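# Move apple from plate and press it onto cutting board

## Task

Pick the apple up off the plate and put it down on uncovered wood of the cutting board, far from both the knife and the board's borders. Then push it steadily down against the board for several seconds without ever easing off. It fails at once if the board or knife gets shifted, and it fails if the apple is squeezed hard enough to crush it. At the end nothing may still be moving, the result must not depend on the robot holding things in place, and anything the robot is touching at the end must not drop by more than about a fingernail's thickness once released.

## Robot and tools

Robot: one arm ending in a five-finger right hand. Three cameras give images: cam_head_left (672x504), cam_head_right (672x504) and cam_wrist (504x504, fisheye), in that order in every result.

Frames. The scene frame has its origin on the table surface under the arm's base, +z up, and +y to the left when looking along +x. The base itself may be slightly tilted. The hand point is fixed to the palm, 0.05 m in front of it, where the index pad would meet the thumb tip in a pinch. Its own axes: +z runs along the straightened fingers (fingertips reach 0.06 to 0.07 m past the point), +y comes out of the palm, +x crosses the palm toward the little finger. A rigid bracket on the little-finger side of the wrist sticks out 0.03 m beyond the point along +y and 0.11 m across the palm; it can collide with things.

Row format (used by execute_actions and move): 14 numbers, each in [-1, 1], for the single arm: dx, dy, dz, rx, ry, rz, little, ring, middle, index, thumb_bend, thumb_turn, force_limit, speed. The first six are an offset, not a pose: a displacement of the hand point from its measured pose at the start of the action, expressed in the hand point's own axes; 1.0 equals 0.6 m for dx, dy, dz and 180 degrees for rx, ry, rz, which together form one rotation vector. The six hand numbers are absolute targets: fingers and thumb_bend -1 straight to +1 fully curled; thumb_turn -1 beside the palm to +1 opposite the fingers. A pinch is roughly index +0.22, thumb_bend +0.75, thumb_turn +0.57. force_limit maps -1..+1 to about 0..10 N at the fingertip (0..15 N on the two thumb motors) and only stops closing motion. speed maps -1..+1 from almost still to full speed (full travel 0.6 s).

execute_actions(actions): a list of actions; each action is a table of up to 15 rows, one per 1/30 s step, the last row repeated if fewer. Every row in an action is measured from that action's start pose, not from the previous row. The first action of a call starts from the pose last reported. Each step, the commanded pose is clipped to within 100 mm and 16 degrees of the measured one, so far targets need several actions. An empty list just returns state and images.

move(target, speed, stop_force, blocking): target is one row as above, its offset taken from the pose in the latest result. The hand point follows a straight path; speed is m/s, 0.002 to 0.5 (default 0.25; turning up to twice that in rad/s). The path does not avoid obstacles, and the hand can lag or overshoot speed, especially with the arm near straight. stop_force (9 to 40 N) ends the path when the wrist sensor feels that much extra resistance along the line to the target for two steps; the arm then backs to its pose two steps earlier and holds. Use it only with very slow speed, not while turning, not combined with blocking=false, and omit it when moving away from something you press on. With blocking=false the result returns after 0.5 s; check with wait(0) and do not send other motion until the move has ended. The result adds a move: line giving the ending (done, contact, off_target, moving, held, fault) and limits (paced = clipped, held = steps blocked), plus distance from target.

wait(seconds): 0 to 10, arm keeps its last command. stop(): brakes a running move. zoom_image(camera, region): region [x0, y0, x1, y1] in that camera's pixels, at most 504 by 504. show_instructions(): shows the reference page. finished_scene(scene): ends the current scene, passing its number; irreversible.

Result lines: end_effector_position (m) and end_effector_quat_wxyz in the scene frame, velocities, joint positions and torques (noisy, offset), Wrist force and Wrist torque along the hand point axes (offset up to about 4 N, noise up to 2.4 N, saturates near 50 N; pressing on a surface reads as force back toward the arm), Hand target, hand_measured, hand_stopped_by (moving, target, force, stalled, fault), hand_load_n (positive when pushed open; near 0 means the grip is lost), hand_force_limit, hand_speed. "pose unreachable" means the clearance check altered or blocked the command.

Gripping: turn the thumb in front of the palm before reaching the apple; the whole hand can wrap objects 0.035 to 0.08 m wide, the object sitting on the wrist side of the hand point. A motor moves only when its target changes by 0.01 or more, then locks. Resend the same numbers to keep a grip; to release, send targets more open than hand_measured. For a soft grip close at speed -0.9 or below.

Cautions: the arm is stiff, so a target even slightly past contact can trigger a fault stop; press down slowly with stop_force. A joint torque at its limit (136 N m for the three big joints, 25.4 N m for the wrists) or an outside force of 150 N stops the arm for 10 s. Motors warn at 70 °C and brake at 85 °C, so avoid long hard holding. Do not shift the board or knife, crush the apple, drop things, or knock anything off the table; loose objects may occasionally be nudged by an outside push. Make sure everything is still before finishing.

Each tool is called as name([rows], argument=value, ...), one row to a line, values as JSON.

Reference images:

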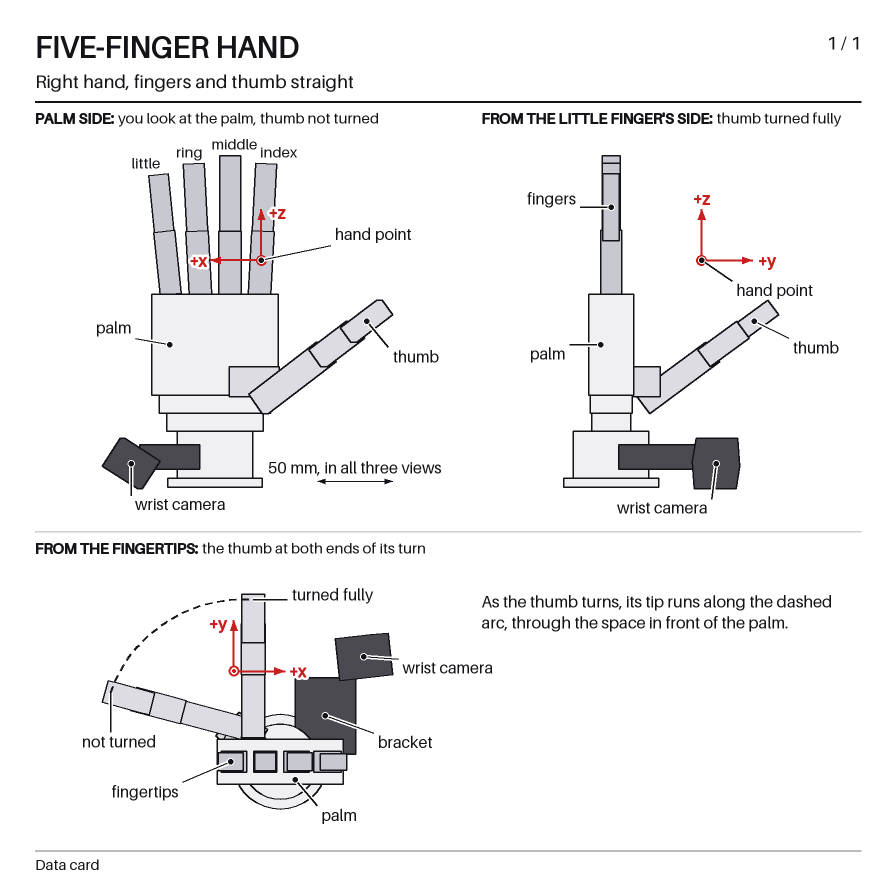

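## Session

execute_actions(actions=[])

Scene clock: 0.00 s.
end_effector_position=(+0.4885, -0.0206, +0.1527) hand_measured=(-1.000, -1.000, -1.000, -1.000, -1.000, -1.000) hand_load_n=(+0.0, +0.0, +0.0, +0.0, +0.0, +0.0) hand_stopped_by=(target, target, target, target, target, target) hand_force_limit=0.00 hand_speed=-0.80 end_effector_quat_wxyz=(+0.380, +0.318, +0.779, -0.385) end_effector_velocity=(-0.000, -0.000, +0.000) end_effector_angular_velocity=(-0.000, +0.000, -0.001)
Joint positions: [ 0.084 -0.655  1.944 -0.213  2.461 -0.831]
Joint velocities: [-0.     0.     0.001 -0.     0.     0.001]
Joint torques (N m, as the arm reports them, + toward a larger angle): no reading
Wrist force (N, on the end effector, along its own x y z axes, offset not removed): no reading
Wrist torque (N m, same axes, about the end effector's origin, offset not removed): no reading
Hand target: +0.489, -0.021, +0.153; +0.380, +0.318, +0.779, -0.385

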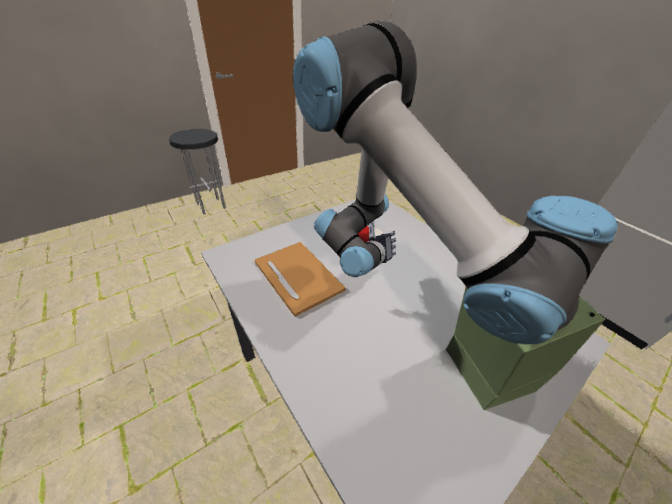

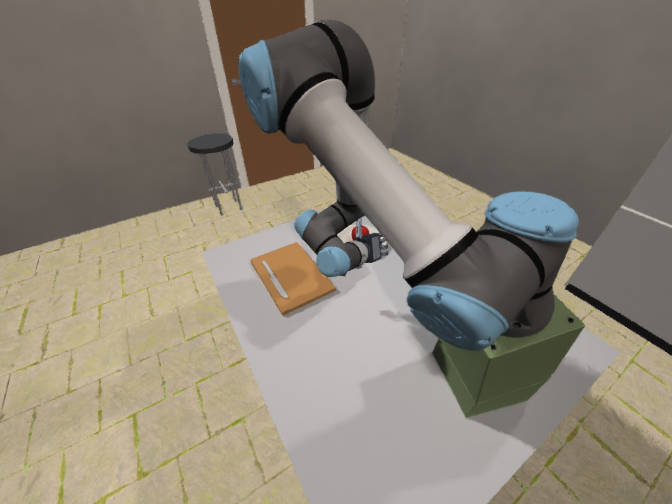

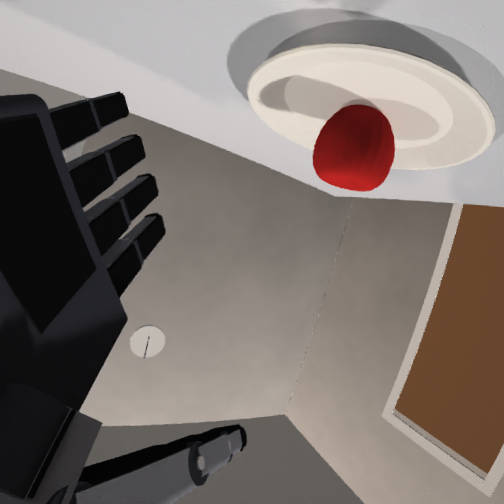

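move(target=[-0.2068,-0.0382,-0.0728,-0.1003,0.0666,-0.3671,-1,-1,-1,-1,-1,1,0,0.5], speed=0.3)

Scene clock: 8.03 s.
end_effector_position=(+0.5184, -0.0203, +0.2826) hand_measured=(-1.000, -1.000, -1.000, -1.000, -1.000, +1.000) hand_load_n=(+0.0, +0.0, +0.0, +0.0, +0.0, +0.0) hand_stopped_by=(target, target, target, target, target, target) hand_force_limit=0.00 hand_speed=0.50 end_effector_quat_wxyz=(+0.075, -0.179, +0.906, -0.376) end_effector_velocity=(+0.000, -0.000, +0.001) end_effector_angular_velocity=(+0.000, +0.013, +0.006)
Joint positions: [-0.234 -1.087  1.809  0.365  2.001 -2.214]
Joint velocities: [-0.002  0.002 -0.009  0.013 -0.002 -0.012]
Joint torques (N m, as the arm reports them, + toward a larger angle): [-19.53 -25.67 -26.77   2.86  -0.4   -1.16]
Wrist force (N, on the end effector, along its own x y z axes, offset not removed): [-1.2 -1.0 2.3]
Wrist torque (N m, same axes, about the end effector's origin, offset not removed): [-0.25 0.21 -0.24]
Hand target: +0.518, -0.020, +0.283; +0.074, -0.180, +0.906, -0.375
Off the commanded pose: 0.000 m, 0 deg.
move: done

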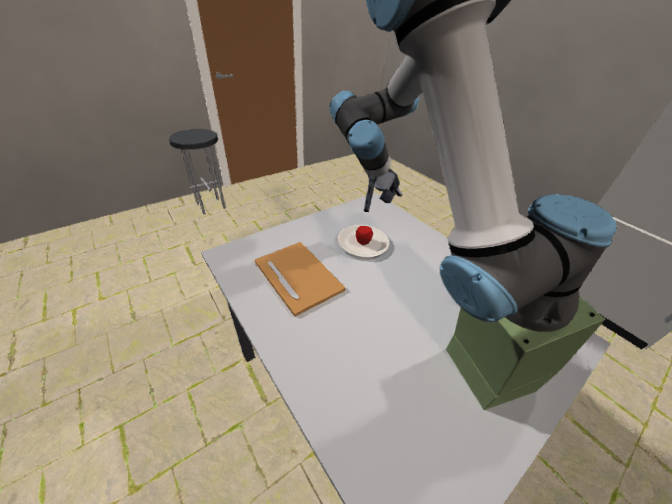

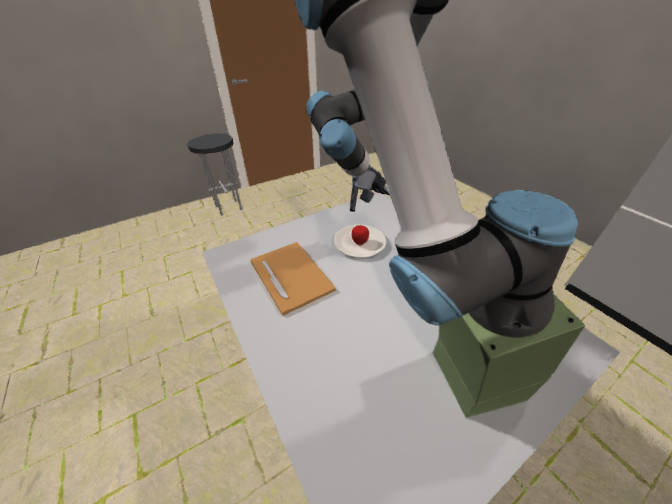

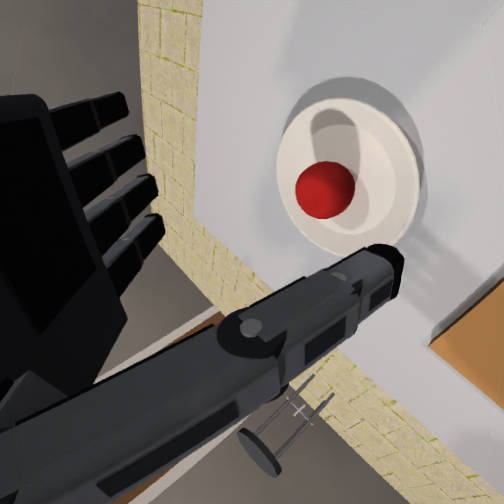

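move(target=[-0.0733,0.0147,0.2445,0,0,0,-1,-1,-1,-1,-1,1,0,0.5], speed=0.25)

Scene clock: 13.57 s.
end_effector_position=(+0.5962, -0.0938, +0.1731) hand_measured=(-1.000, -1.000, -1.000, -1.000, -1.000, +1.000) hand_load_n=(+0.0, +0.0, +0.0, +0.0, +0.0, +0.0) hand_stopped_by=(target, target, target, target, target, target) hand_force_limit=0.00 hand_speed=0.50 end_effector_quat_wxyz=(+0.075, -0.179, +0.906, -0.376) end_effector_velocity=(+0.001, -0.001, -0.002) end_effector_angular_velocity=(+0.001, +0.001, -0.001)
Joint positions: [-0.297 -0.75   1.571  0.242  1.971 -2.274]
Joint velocities: [-0.     0.006 -0.005  0.001 -0.     0.001]
Joint torques (N m, as the arm reports them, + toward a larger angle): [-19.21 -33.49 -26.15   3.13  -0.9   -1.1 ]
Wrist force (N, on the end effector, along its own x y z axes, offset not removed): [-1.8 -0.1 1.8]
Wrist torque (N m, same axes, about the end effector's origin, offset not removed): [0.06 0.37 -0.31]
Hand target: +0.596, -0.094, +0.173; +0.075, -0.179, +0.906, -0.376
Off the commanded pose: 0.000 m, 0 deg.
move: done

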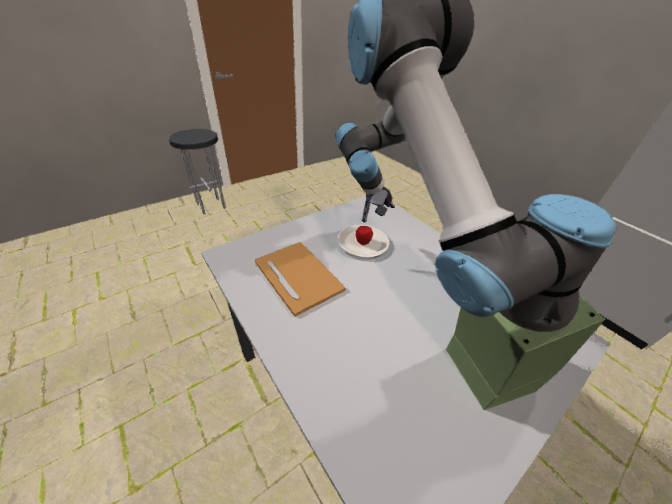

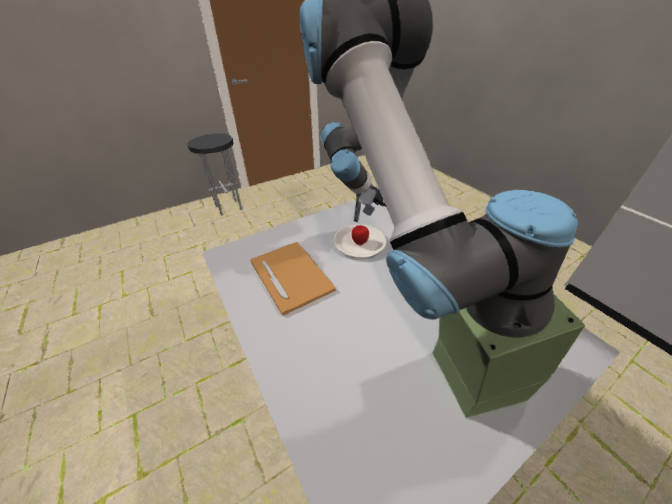

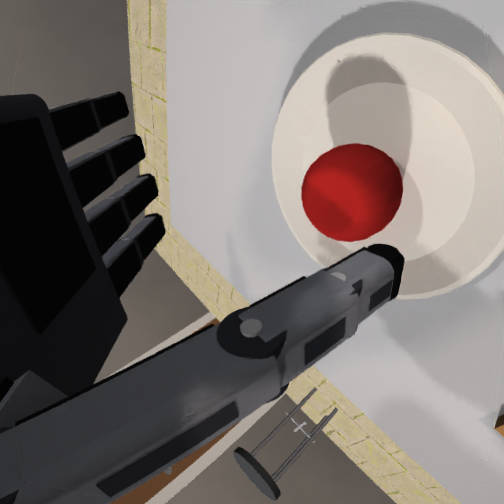

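move(target=[0,0.0742,0.0742,0,0,0,-0.7,-0.7,-0.7,-0.7,-1,1,0,0.5], speed=0.15)

Scene clock: 16.00 s.
end_effector_position=(+0.5962, -0.0938, +0.1105) hand_measured=(-0.700, -0.700, -0.700, -0.700, -1.000, +1.000) hand_load_n=(+0.0, +0.0, +0.0, +0.0, +0.0, +0.0) hand_stopped_by=(target, target, target, target, target, target) hand_force_limit=0.00 hand_speed=0.50 end_effector_quat_wxyz=(+0.075, -0.179, +0.906, -0.376) end_effector_velocity=(-0.001, -0.001, -0.003) end_effector_angular_velocity=(-0.003, +0.002, -0.001)
Joint positions: [-0.269 -0.63   1.541  0.163  1.985 -2.247]
Joint velocities: [ 0.001  0.006 -0.002 -0.002  0.004 -0.   ]
Joint torques (N m, as the arm reports them, + toward a larger angle): [ -0.36 -36.1  -23.87  -0.1    2.51   1.42]
Wrist force (N, on the end effector, along its own x y z axes, offset not removed): [-1.7 -0.4 2.6]
Wrist torque (N m, same axes, about the end effector's origin, offset not removed): [-0.15 0.29 -0.25]
Hand target: +0.596, -0.094, +0.110; +0.075, -0.179, +0.906, -0.376
Off the commanded pose: 0.000 m, 0 deg.
move: done

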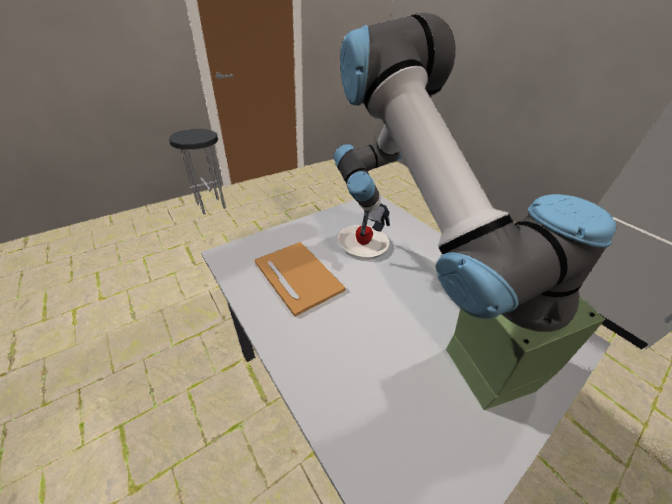

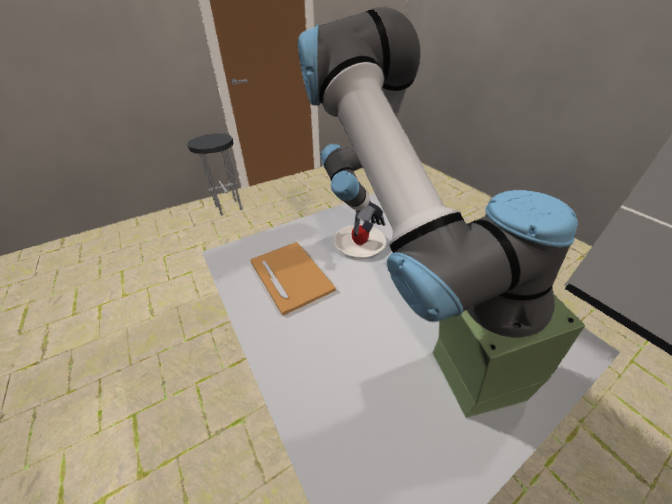

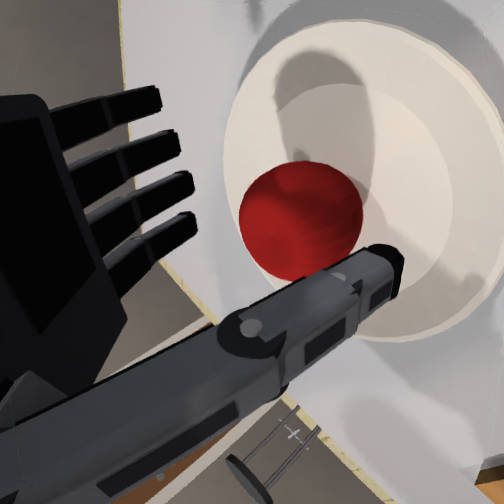

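zoom_image(camera="cam_head_left", region=[300, 170, 430, 270])

zoom_image(camera="cam_head_right", region=[300, 170, 430, 270])

Region (300, 170, 430, 270) of cam_head_left's 672x504 image, scaled by 3.877, with more detail than that image has; it fills the top 388 rows of this view, and the rest is white.

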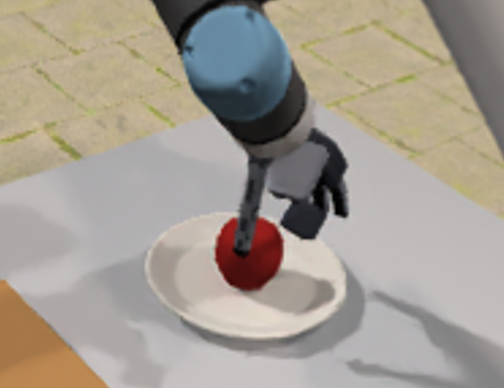

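Region (300, 170, 430, 270) of cam_head_right's 672x504 image, scaled by 3.877, with more detail than that image has; it fills the top 388 rows of this view, and the rest is white.

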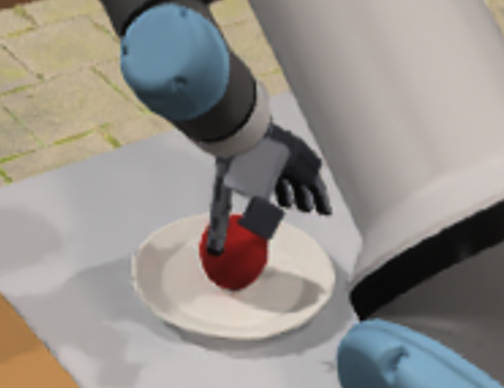

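move(target=[-0.02,0.0094,0.0377,0,0,0,-0.7,-0.7,-0.7,-0.7,-1,1,0,0.5], speed=0.1)

zoom_image(camera="cam_head_right", region=[300, 170, 430, 270])

Scene clock: 19.53 s.
end_effector_position=(+0.6118, -0.1003, +0.0908) hand_measured=(-0.700, -0.700, -0.700, -0.700, -1.000, +1.000) hand_load_n=(+0.0, +0.0, +0.0, +0.0, +0.0, +0.0) hand_stopped_by=(target, target, target, target, target, target) hand_force_limit=0.00 hand_speed=0.50 end_effector_quat_wxyz=(+0.075, -0.179, +0.906, -0.376) end_effector_velocity=(+0.002, -0.001, -0.001) end_effector_angular_velocity=(-0.001, -0.000, +0.001)
Joint positions: [-0.266 -0.568  1.47   0.173  1.986 -2.244]
Joint velocities: [ 0.     0.004 -0.008  0.002  0.    -0.001]
Joint torques (N m, as the arm reports them, + toward a larger angle): [ -1.   -36.14 -23.64   3.02   2.19   1.21]
Wrist force (N, on the end effector, along its own x y z axes, offset not removed): [-0.7 0.4 1.9]
Wrist torque (N m, same axes, about the end effector's origin, offset not removed): [0.06 0.09 -0.22]
Hand target: +0.612, -0.100, +0.091; +0.075, -0.179, +0.906, -0.376
Off the commanded pose: 0.000 m, 0 deg.
move: done

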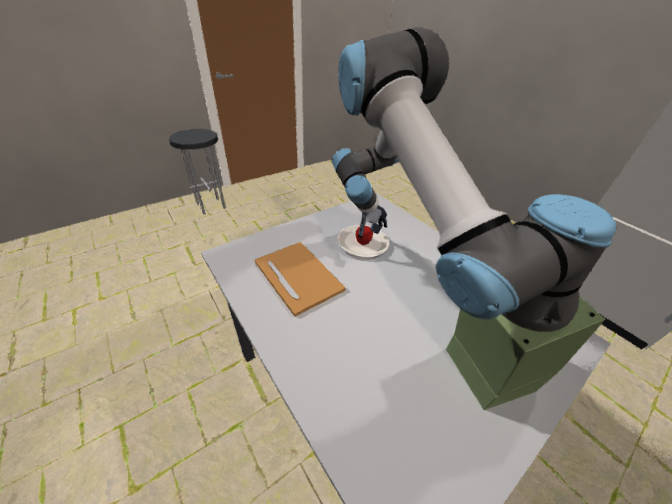

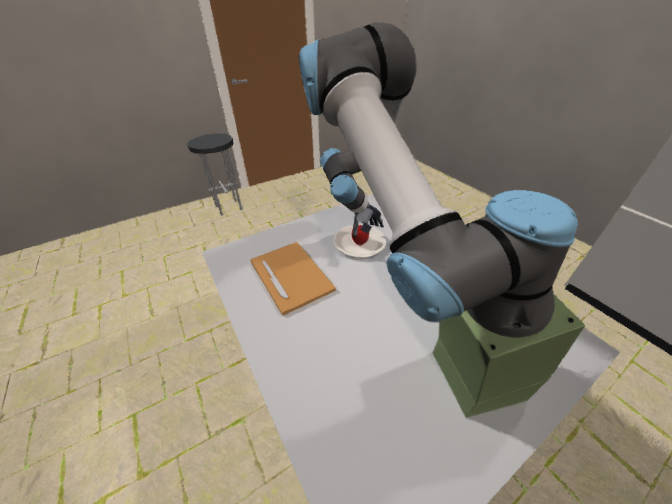

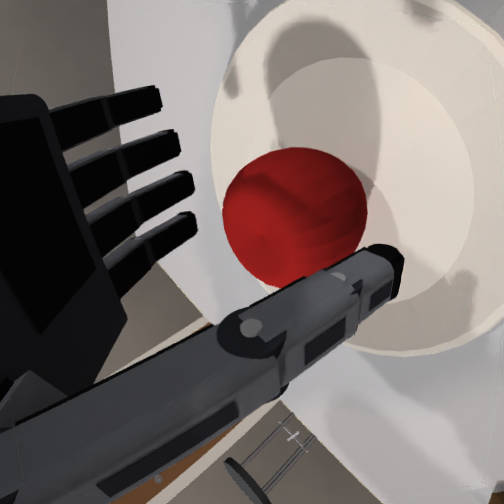

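Region (300, 170, 430, 270) of cam_head_right's 672x504 image, scaled by 3.877, with more detail than that image has; it fills the top 388 rows of this view, and the rest is white.

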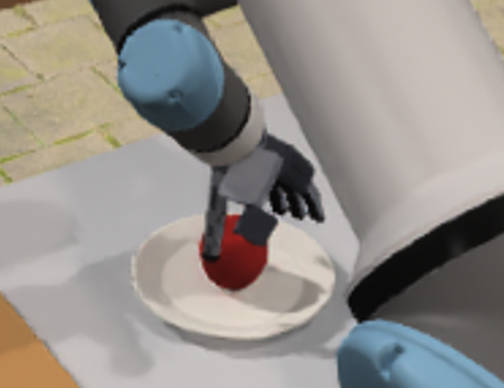

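move(target=[0,0.0236,0.0471,0,0,0,-0.7,-0.7,-0.7,-0.7,-1,1,0,0.5], speed=0.06)

zoom_image(camera="cam_head_right", region=[300, 170, 430, 270])

zoom_image(camera="cam_head_left", region=[300, 170, 430, 270])

Scene clock: 21.07 s.
end_effector_position=(+0.6156, -0.1095, +0.0611) hand_measured=(-0.700, -0.700, -0.700, -0.700, -1.000, +1.000) hand_load_n=(+0.0, +0.0, +0.0, +0.0, +0.0, +0.0) hand_stopped_by=(target, target, target, target, target, target) hand_force_limit=0.00 hand_speed=0.50 end_effector_quat_wxyz=(+0.075, -0.179, +0.906, -0.376) end_effector_velocity=(+0.001, -0.001, -0.002) end_effector_angular_velocity=(-0.002, +0.000, +0.000)
Joint positions: [-0.268 -0.502  1.43   0.146  1.985 -2.246]
Joint velocities: [ 0.     0.005 -0.004 -0.001  0.002 -0.001]
Joint torques (N m, as the arm reports them, + toward a larger angle): [-19.91 -38.48 -24.9    0.1   -0.54  -1.1 ]
Wrist force (N, on the end effector, along its own x y z axes, offset not removed): [-1.7 0.1 1.6]
Wrist torque (N m, same axes, about the end effector's origin, offset not removed): [0.03 0.30 -0.12]
Hand target: +0.616, -0.110, +0.061; +0.075, -0.179, +0.906, -0.376
Off the commanded pose: 0.000 m, 0 deg.
move: done

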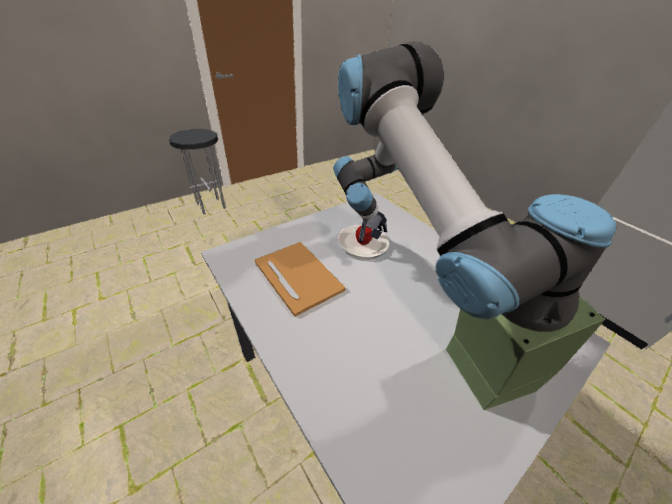

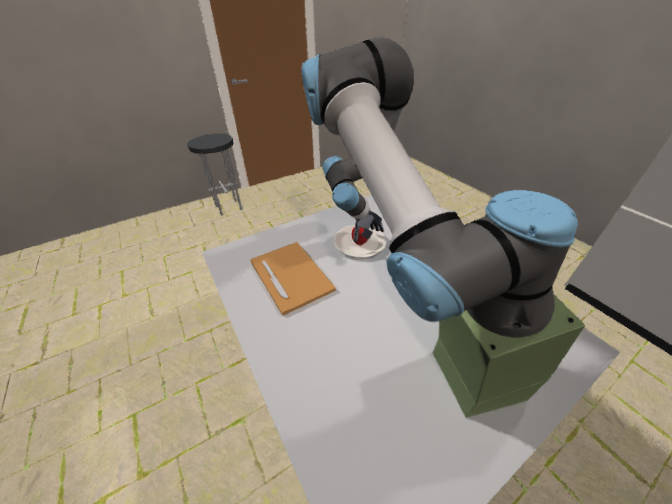

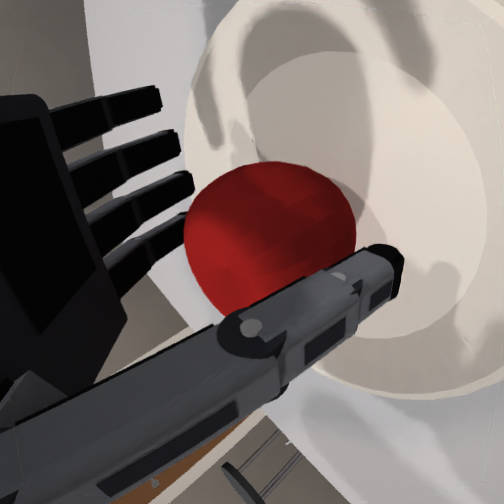

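Region (300, 170, 430, 270) of cam_head_right's 672x504 image, scaled by 3.877, with more detail than that image has; it fills the top 388 rows of this view, and the rest is white.

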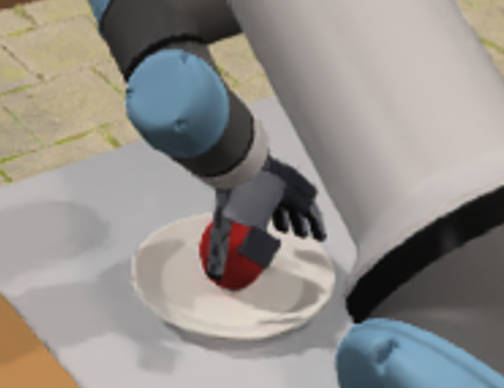

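Region (300, 170, 430, 270) of cam_head_left's 672x504 image, scaled by 3.877, with more detail than that image has; it fills the top 388 rows of this view, and the rest is white.

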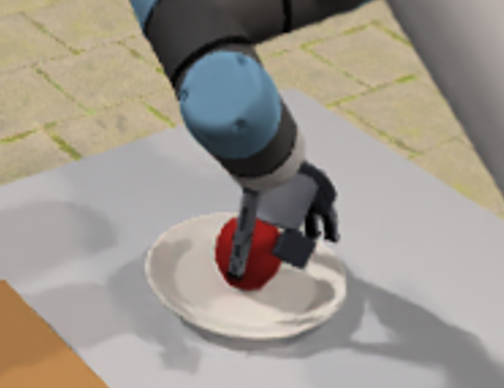

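move(target=[-0.0133,0.0083,0.0271,0,0,0,-0.45,-0.45,-0.45,-0.45,-1,1,-0.6,0.0], speed=0.04)

zoom_image(camera="cam_head_right", region=[300, 170, 430, 270])

Scene clock: 22.57 s.
end_effector_position=(+0.6258, -0.1138, +0.0464) hand_measured=(-0.450, -0.450, -0.450, -0.450, -1.000, +1.000) hand_load_n=(+0.0, +0.0, +0.0, +0.0, +0.0, +0.0) hand_stopped_by=(target, target, target, target, target, target) hand_force_limit=-0.60 hand_speed=0.00 end_effector_quat_wxyz=(+0.075, -0.179, +0.906, -0.376) end_effector_velocity=(+0.001, -0.000, -0.002) end_effector_angular_velocity=(-0.000, -0.000, -0.000)
Joint positions: [-0.265 -0.457  1.376  0.156  1.986 -2.243]
Joint velocities: [ 0.001  0.006 -0.007  0.002  0.001  0.001]
Joint torques (N m, as the arm reports them, + toward a larger angle): [ -1.46 -38.05 -24.47   3.16   2.2    1.27]
Wrist force (N, on the end effector, along its own x y z axes, offset not removed): [0.0 0.7 2.2]
Wrist torque (N m, same axes, about the end effector's origin, offset not removed): [0.10 0.00 -0.19]
Hand target: +0.626, -0.114, +0.046; +0.075, -0.179, +0.906, -0.376
Off the commanded pose: 0.000 m, 0 deg.
move: done

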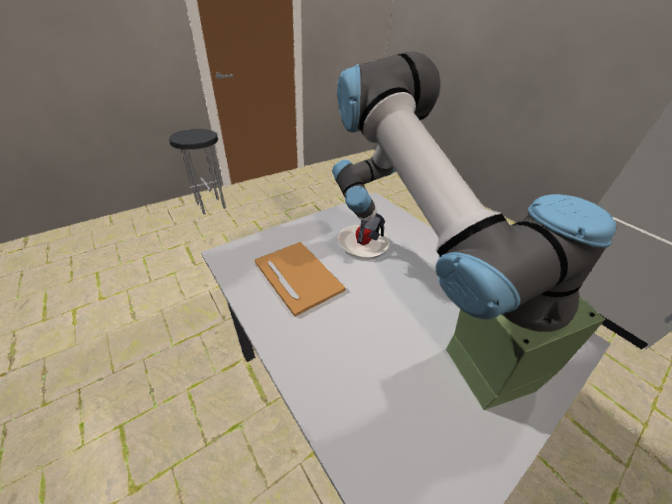

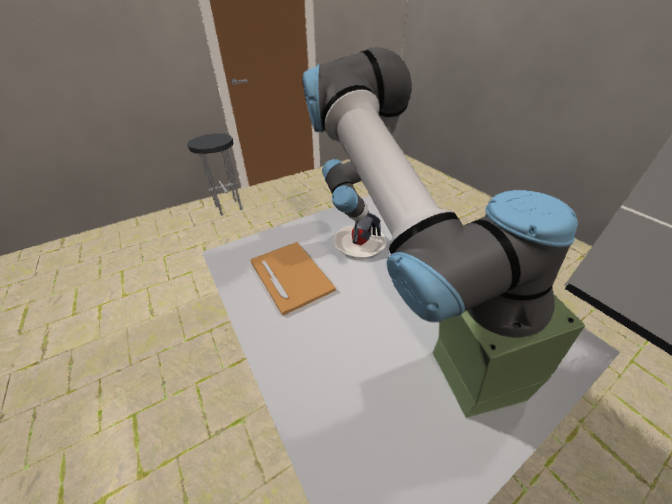

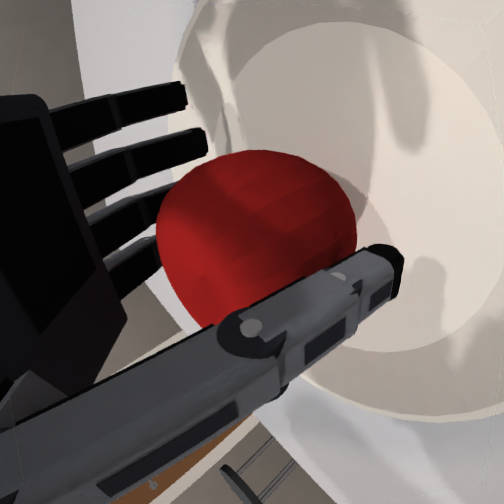

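Region (300, 170, 430, 270) of cam_head_right's 672x504 image, scaled by 3.877, with more detail than that image has; it fills the top 388 rows of this view, and the rest is white.

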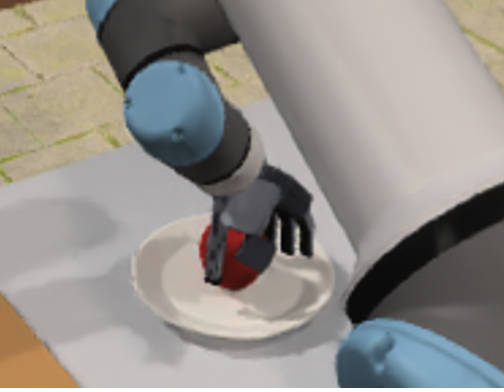

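execute_actions([
  [[0,0,0,0,0,0,0.8,0.8,0.8,0.8,0.6,1,0.2,-0.6]],
  [[0,0,0,0,0,0,0.8,0.8,0.8,0.8,0.6,1,0.2,-0.6]],
  [[0,0,0,0,0,0,0.8,0.8,0.8,0.8,0.6,1,0.2,-0.6]],
  [[0,0,0,0,0,0,0.8,0.8,0.8,0.8,0.6,1,0.2,-0.6]],
])

zoom_image(camera="cam_head_right", region=[300, 170, 430, 270])

Scene clock: 25.13 s.
end_effector_position=(+0.6258, -0.1138, +0.0463) hand_measured=(+0.800, +0.032, -0.168, -0.166, -0.840, +1.000) hand_load_n=(+0.0, +9.5, +7.5, +6.0, +14.5, +4.5) hand_stopped_by=(moving, force, force, force, force, target) hand_force_limit=0.20 hand_speed=-0.60 end_effector_quat_wxyz=(+0.075, -0.179, +0.906, -0.376) end_effector_velocity=(+0.000, -0.001, +0.001) end_effector_angular_velocity=(-0.001, -0.001, -0.001)
Joint positions: [-0.265 -0.457  1.376  0.156  1.986 -2.243]
Joint velocities: [-0.001 -0.001 -0.     0.001  0.001  0.   ]
Joint torques (N m, as the arm reports them, + toward a larger angle): [-12.49 -49.51  -0.05  -0.09   1.54  -1.06]
Wrist force (N, on the end effector, along its own x y z axes, offset not removed): [-0.8 0.9 3.5]
Wrist torque (N m, same axes, about the end effector's origin, offset not removed): [0.01 0.10 -0.26]
Hand target: +0.626, -0.114, +0.046; +0.075, -0.179, +0.906, -0.376
Off the commanded pose: 0.000 m, 0 deg.

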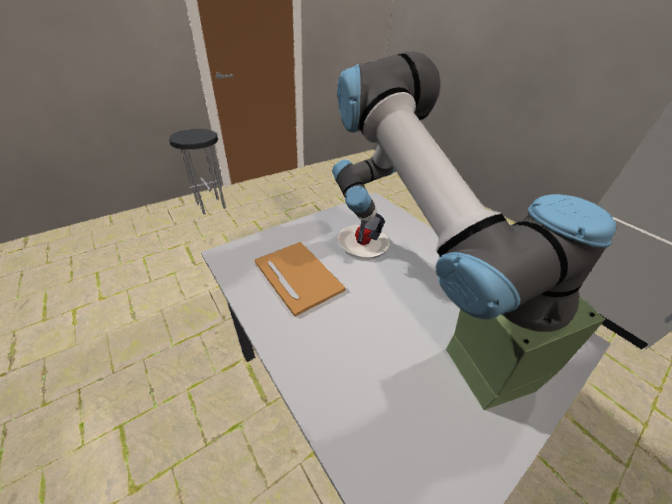

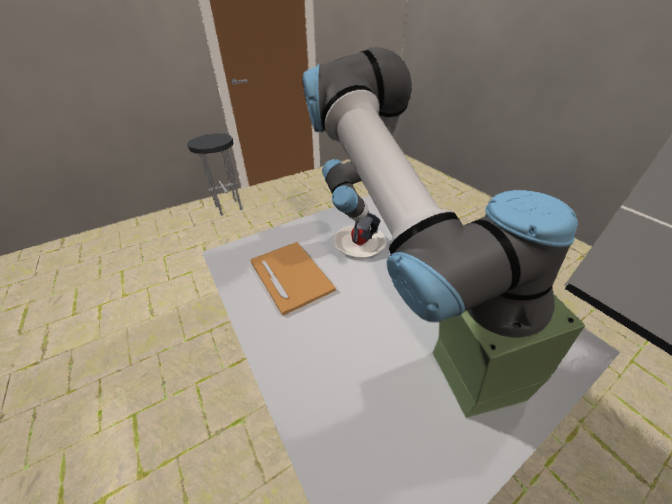

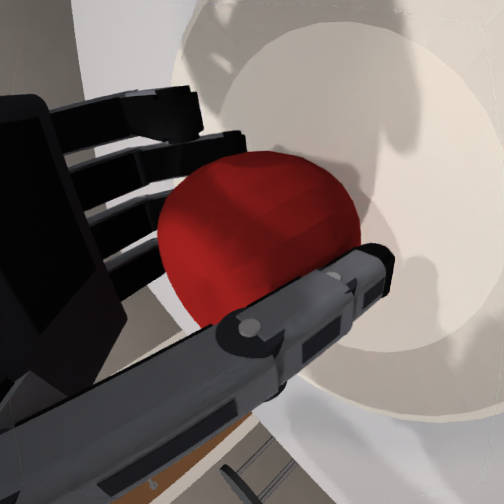

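Region (300, 170, 430, 270) of cam_head_right's 672x504 image, scaled by 3.877, with more detail than that image has; it fills the top 388 rows of this view, and the rest is white.

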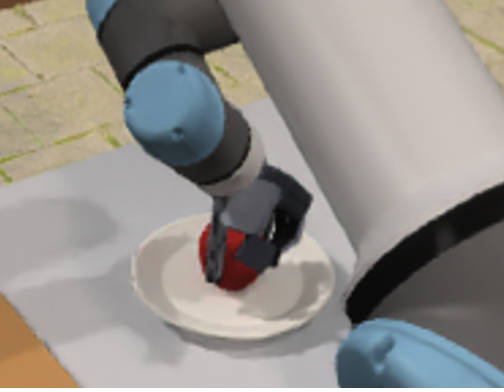

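move(target=[0,-0.118,-0.118,0,0,0,0.8,0.8,0.8,0.8,0.6,1,0.2,-0.6], speed=0.15)

Scene clock: 27.00 s.
end_effector_position=(+0.6256, -0.1137, +0.1462) hand_measured=(+0.800, +0.032, -0.168, -0.166, -0.840, +1.000) hand_load_n=(+0.0, +9.5, +7.5, +6.0, +14.5, +4.5) hand_stopped_by=(target, force, force, force, force, target) hand_force_limit=0.20 hand_speed=-0.60 end_effector_quat_wxyz=(+0.075, -0.179, +0.906, -0.376) end_effector_velocity=(+0.001, +0.000, +0.002) end_effector_angular_velocity=(+0.001, -0.003, +0.001)
Joint positions: [-0.307 -0.649  1.453  0.256  1.966 -2.283]
Joint velocities: [-0.001 -0.004  0.001  0.001 -0.002 -0.   ]
Joint torques (N m, as the arm reports them, + toward a larger angle): [-21.35 -50.76   0.15   2.96  -0.17  -0.56]
Wrist force (N, on the end effector, along its own x y z axes, offset not removed): [-0.1 -1.0 3.2]
Wrist torque (N m, same axes, about the end effector's origin, offset not removed): [-0.35 0.07 -0.13]
Hand target: +0.626, -0.114, +0.146; +0.075, -0.179, +0.906, -0.376
Off the commanded pose: 0.000 m, 0 deg.
move: done

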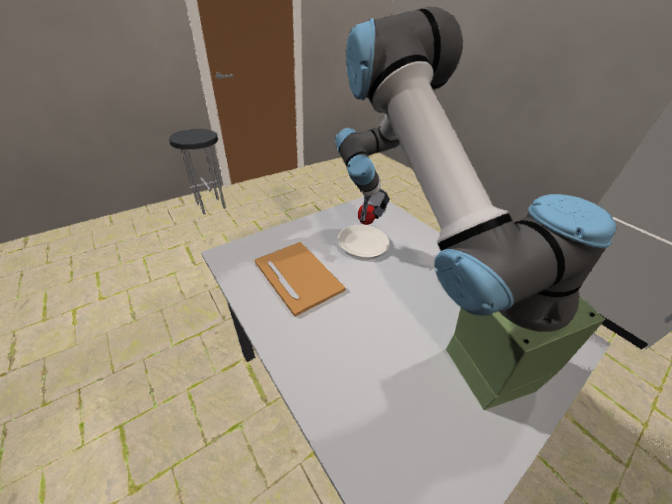

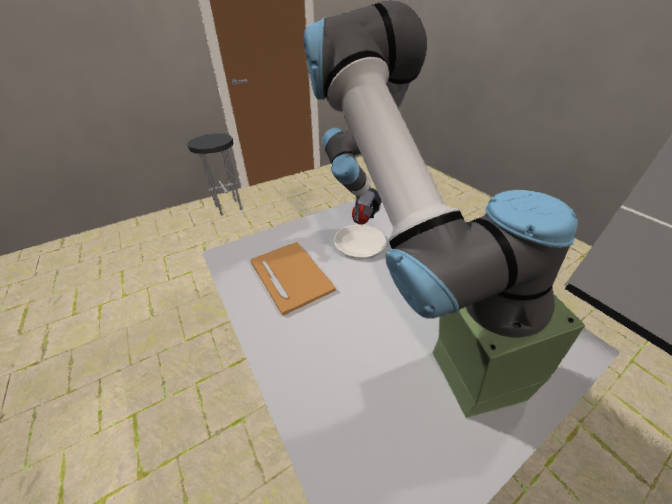

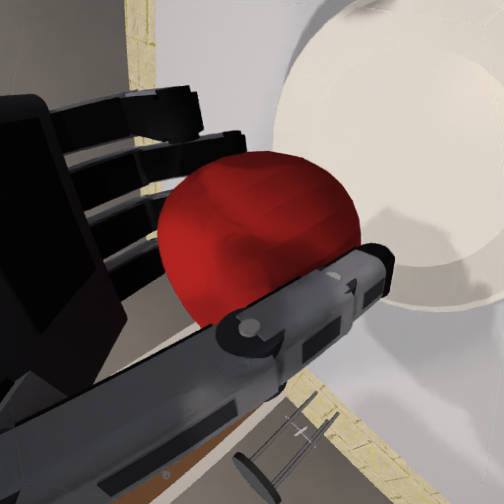

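move(target=[-0.1093,0.2660,-0.3933,0,0,0,0.8,0.8,0.8,0.8,0.6,1,0.2,-0.6], speed=0.25)

Scene clock: 29.27 s.
end_effector_position=(+0.5798, +0.1697, +0.1996) hand_measured=(+0.800, +0.032, -0.168, -0.166, -0.840, +1.000) hand_load_n=(+0.0, +9.5, +7.5, +6.0, +14.5, +4.5) hand_stopped_by=(target, force, force, force, force, target) hand_force_limit=0.20 hand_speed=-0.60 end_effector_quat_wxyz=(+0.075, -0.179, +0.906, -0.375) end_effector_velocity=(-0.001, +0.002, +0.000) end_effector_angular_velocity=(-0.002, +0.002, -0.003)
Joint positions: [ 0.2   -0.748  1.375  0.691  2.16  -1.749]
Joint velocities: [ 0.004  0.002 -0.005  0.009  0.003  0.007]
Joint torques (N m, as the arm reports them, + toward a larger angle): [  0.71 -35.22 -27.38   4.09   2.5    1.38]
Wrist force (N, on the end effector, along its own x y z axes, offset not removed): [-1.7 0.4 3.7]
Wrist torque (N m, same axes, about the end effector's origin, offset not removed): [-0.13 0.31 -0.26]
Hand target: +0.580, +0.170, +0.200; +0.075, -0.179, +0.906, -0.375
Off the commanded pose: 0.001 m, 0 deg.
move: done

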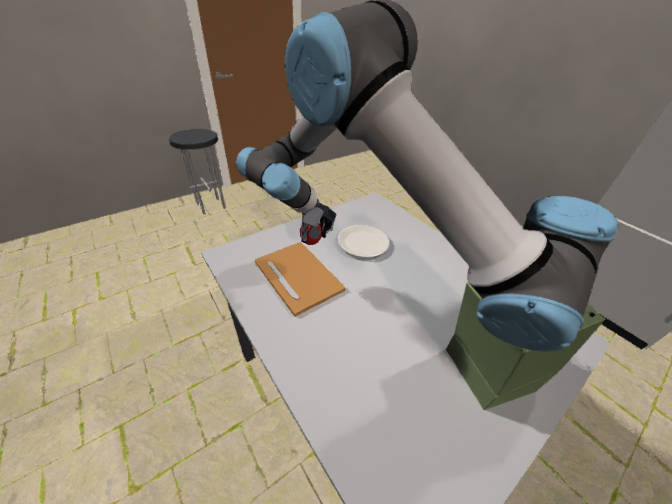

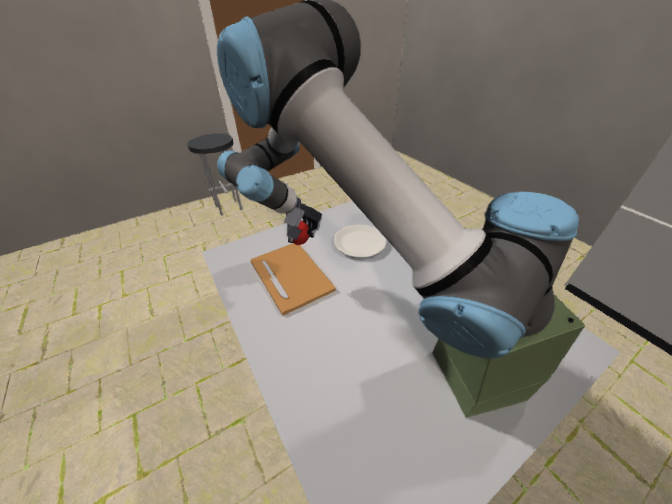

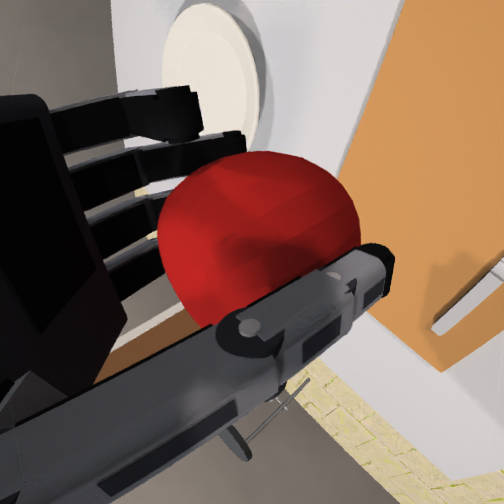

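move(target=[-0.005,0.1442,0.1268,0,0,0,0.8,0.8,0.8,0.8,0.6,1,0.2,-0.6], speed=0.15)

zoom_image(camera="cam_head_left", region=[230, 200, 390, 330])

zoom_image(camera="cam_head_right", region=[220, 200, 380, 330])

Scene clock: 31.97 s.
end_effector_position=(+0.5800, +0.1775, +0.0850) hand_measured=(+0.800, +0.032, -0.168, -0.166, -0.840, +1.000) hand_load_n=(+0.0, +9.5, +7.5, +6.0, +14.5, +4.5) hand_stopped_by=(target, force, force, force, force, target) hand_force_limit=0.20 hand_speed=-0.60 end_effector_quat_wxyz=(+0.075, -0.179, +0.906, -0.375) end_effector_velocity=(+0.001, +0.000, -0.002) end_effector_angular_velocity=(+0.001, +0.000, +0.000)
Joint positions: [ 0.252 -0.527  1.281  0.599  2.172 -1.687]
Joint velocities: [ 0.     0.004 -0.004  0.    -0.001  0.   ]
Joint torques (N m, as the arm reports them, + toward a larger angle): [  1.32 -40.88 -24.47   1.38   2.79   1.6 ]
Wrist force (N, on the end effector, along its own x y z axes, offset not removed): [-0.8 -0.4 3.9]
Wrist torque (N m, same axes, about the end effector's origin, offset not removed): [-0.24 0.01 -0.15]
Hand target: +0.580, +0.178, +0.085; +0.075, -0.179, +0.906, -0.375
Off the commanded pose: 0.000 m, 0 deg.
move: done

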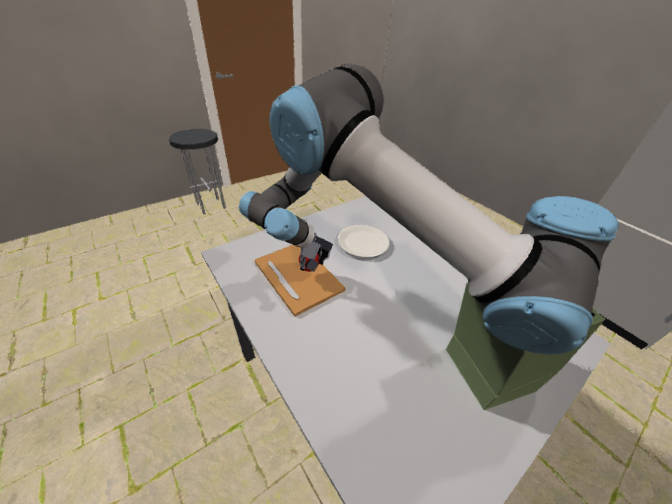

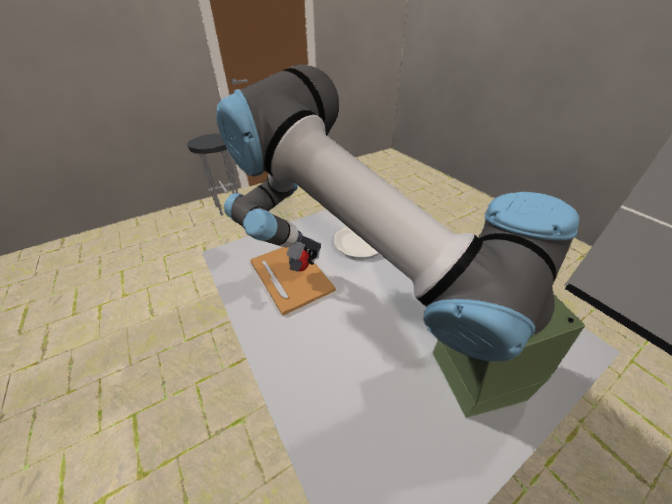

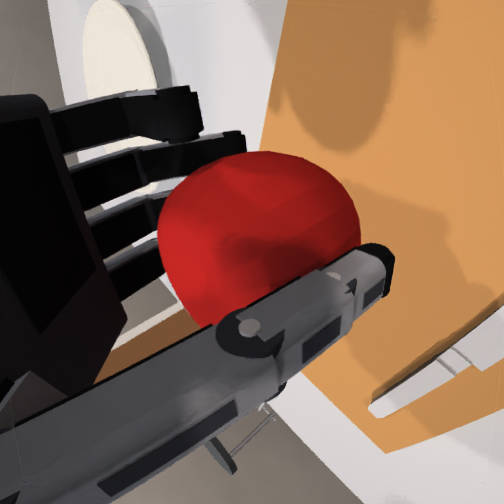

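Region (230, 200, 390, 330) of cam_head_left's 672x504 image, scaled by 3.150, with more detail than that image has; it fills the top 410 rows of this view, and the rest is white.

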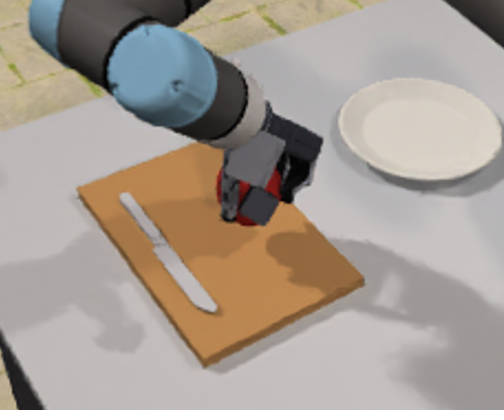

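Region (220, 200, 380, 330) of cam_head_right's 672x504 image, scaled by 3.150, with more detail than that image has; it fills the top 410 rows of this view, and the rest is white.

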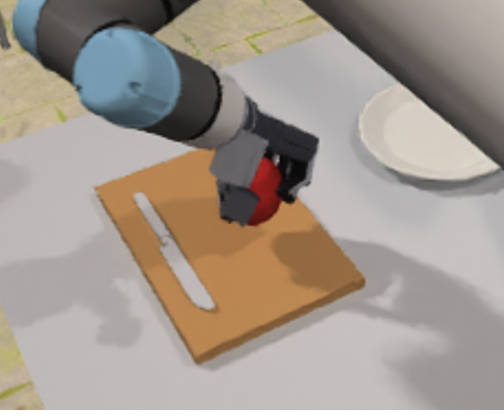

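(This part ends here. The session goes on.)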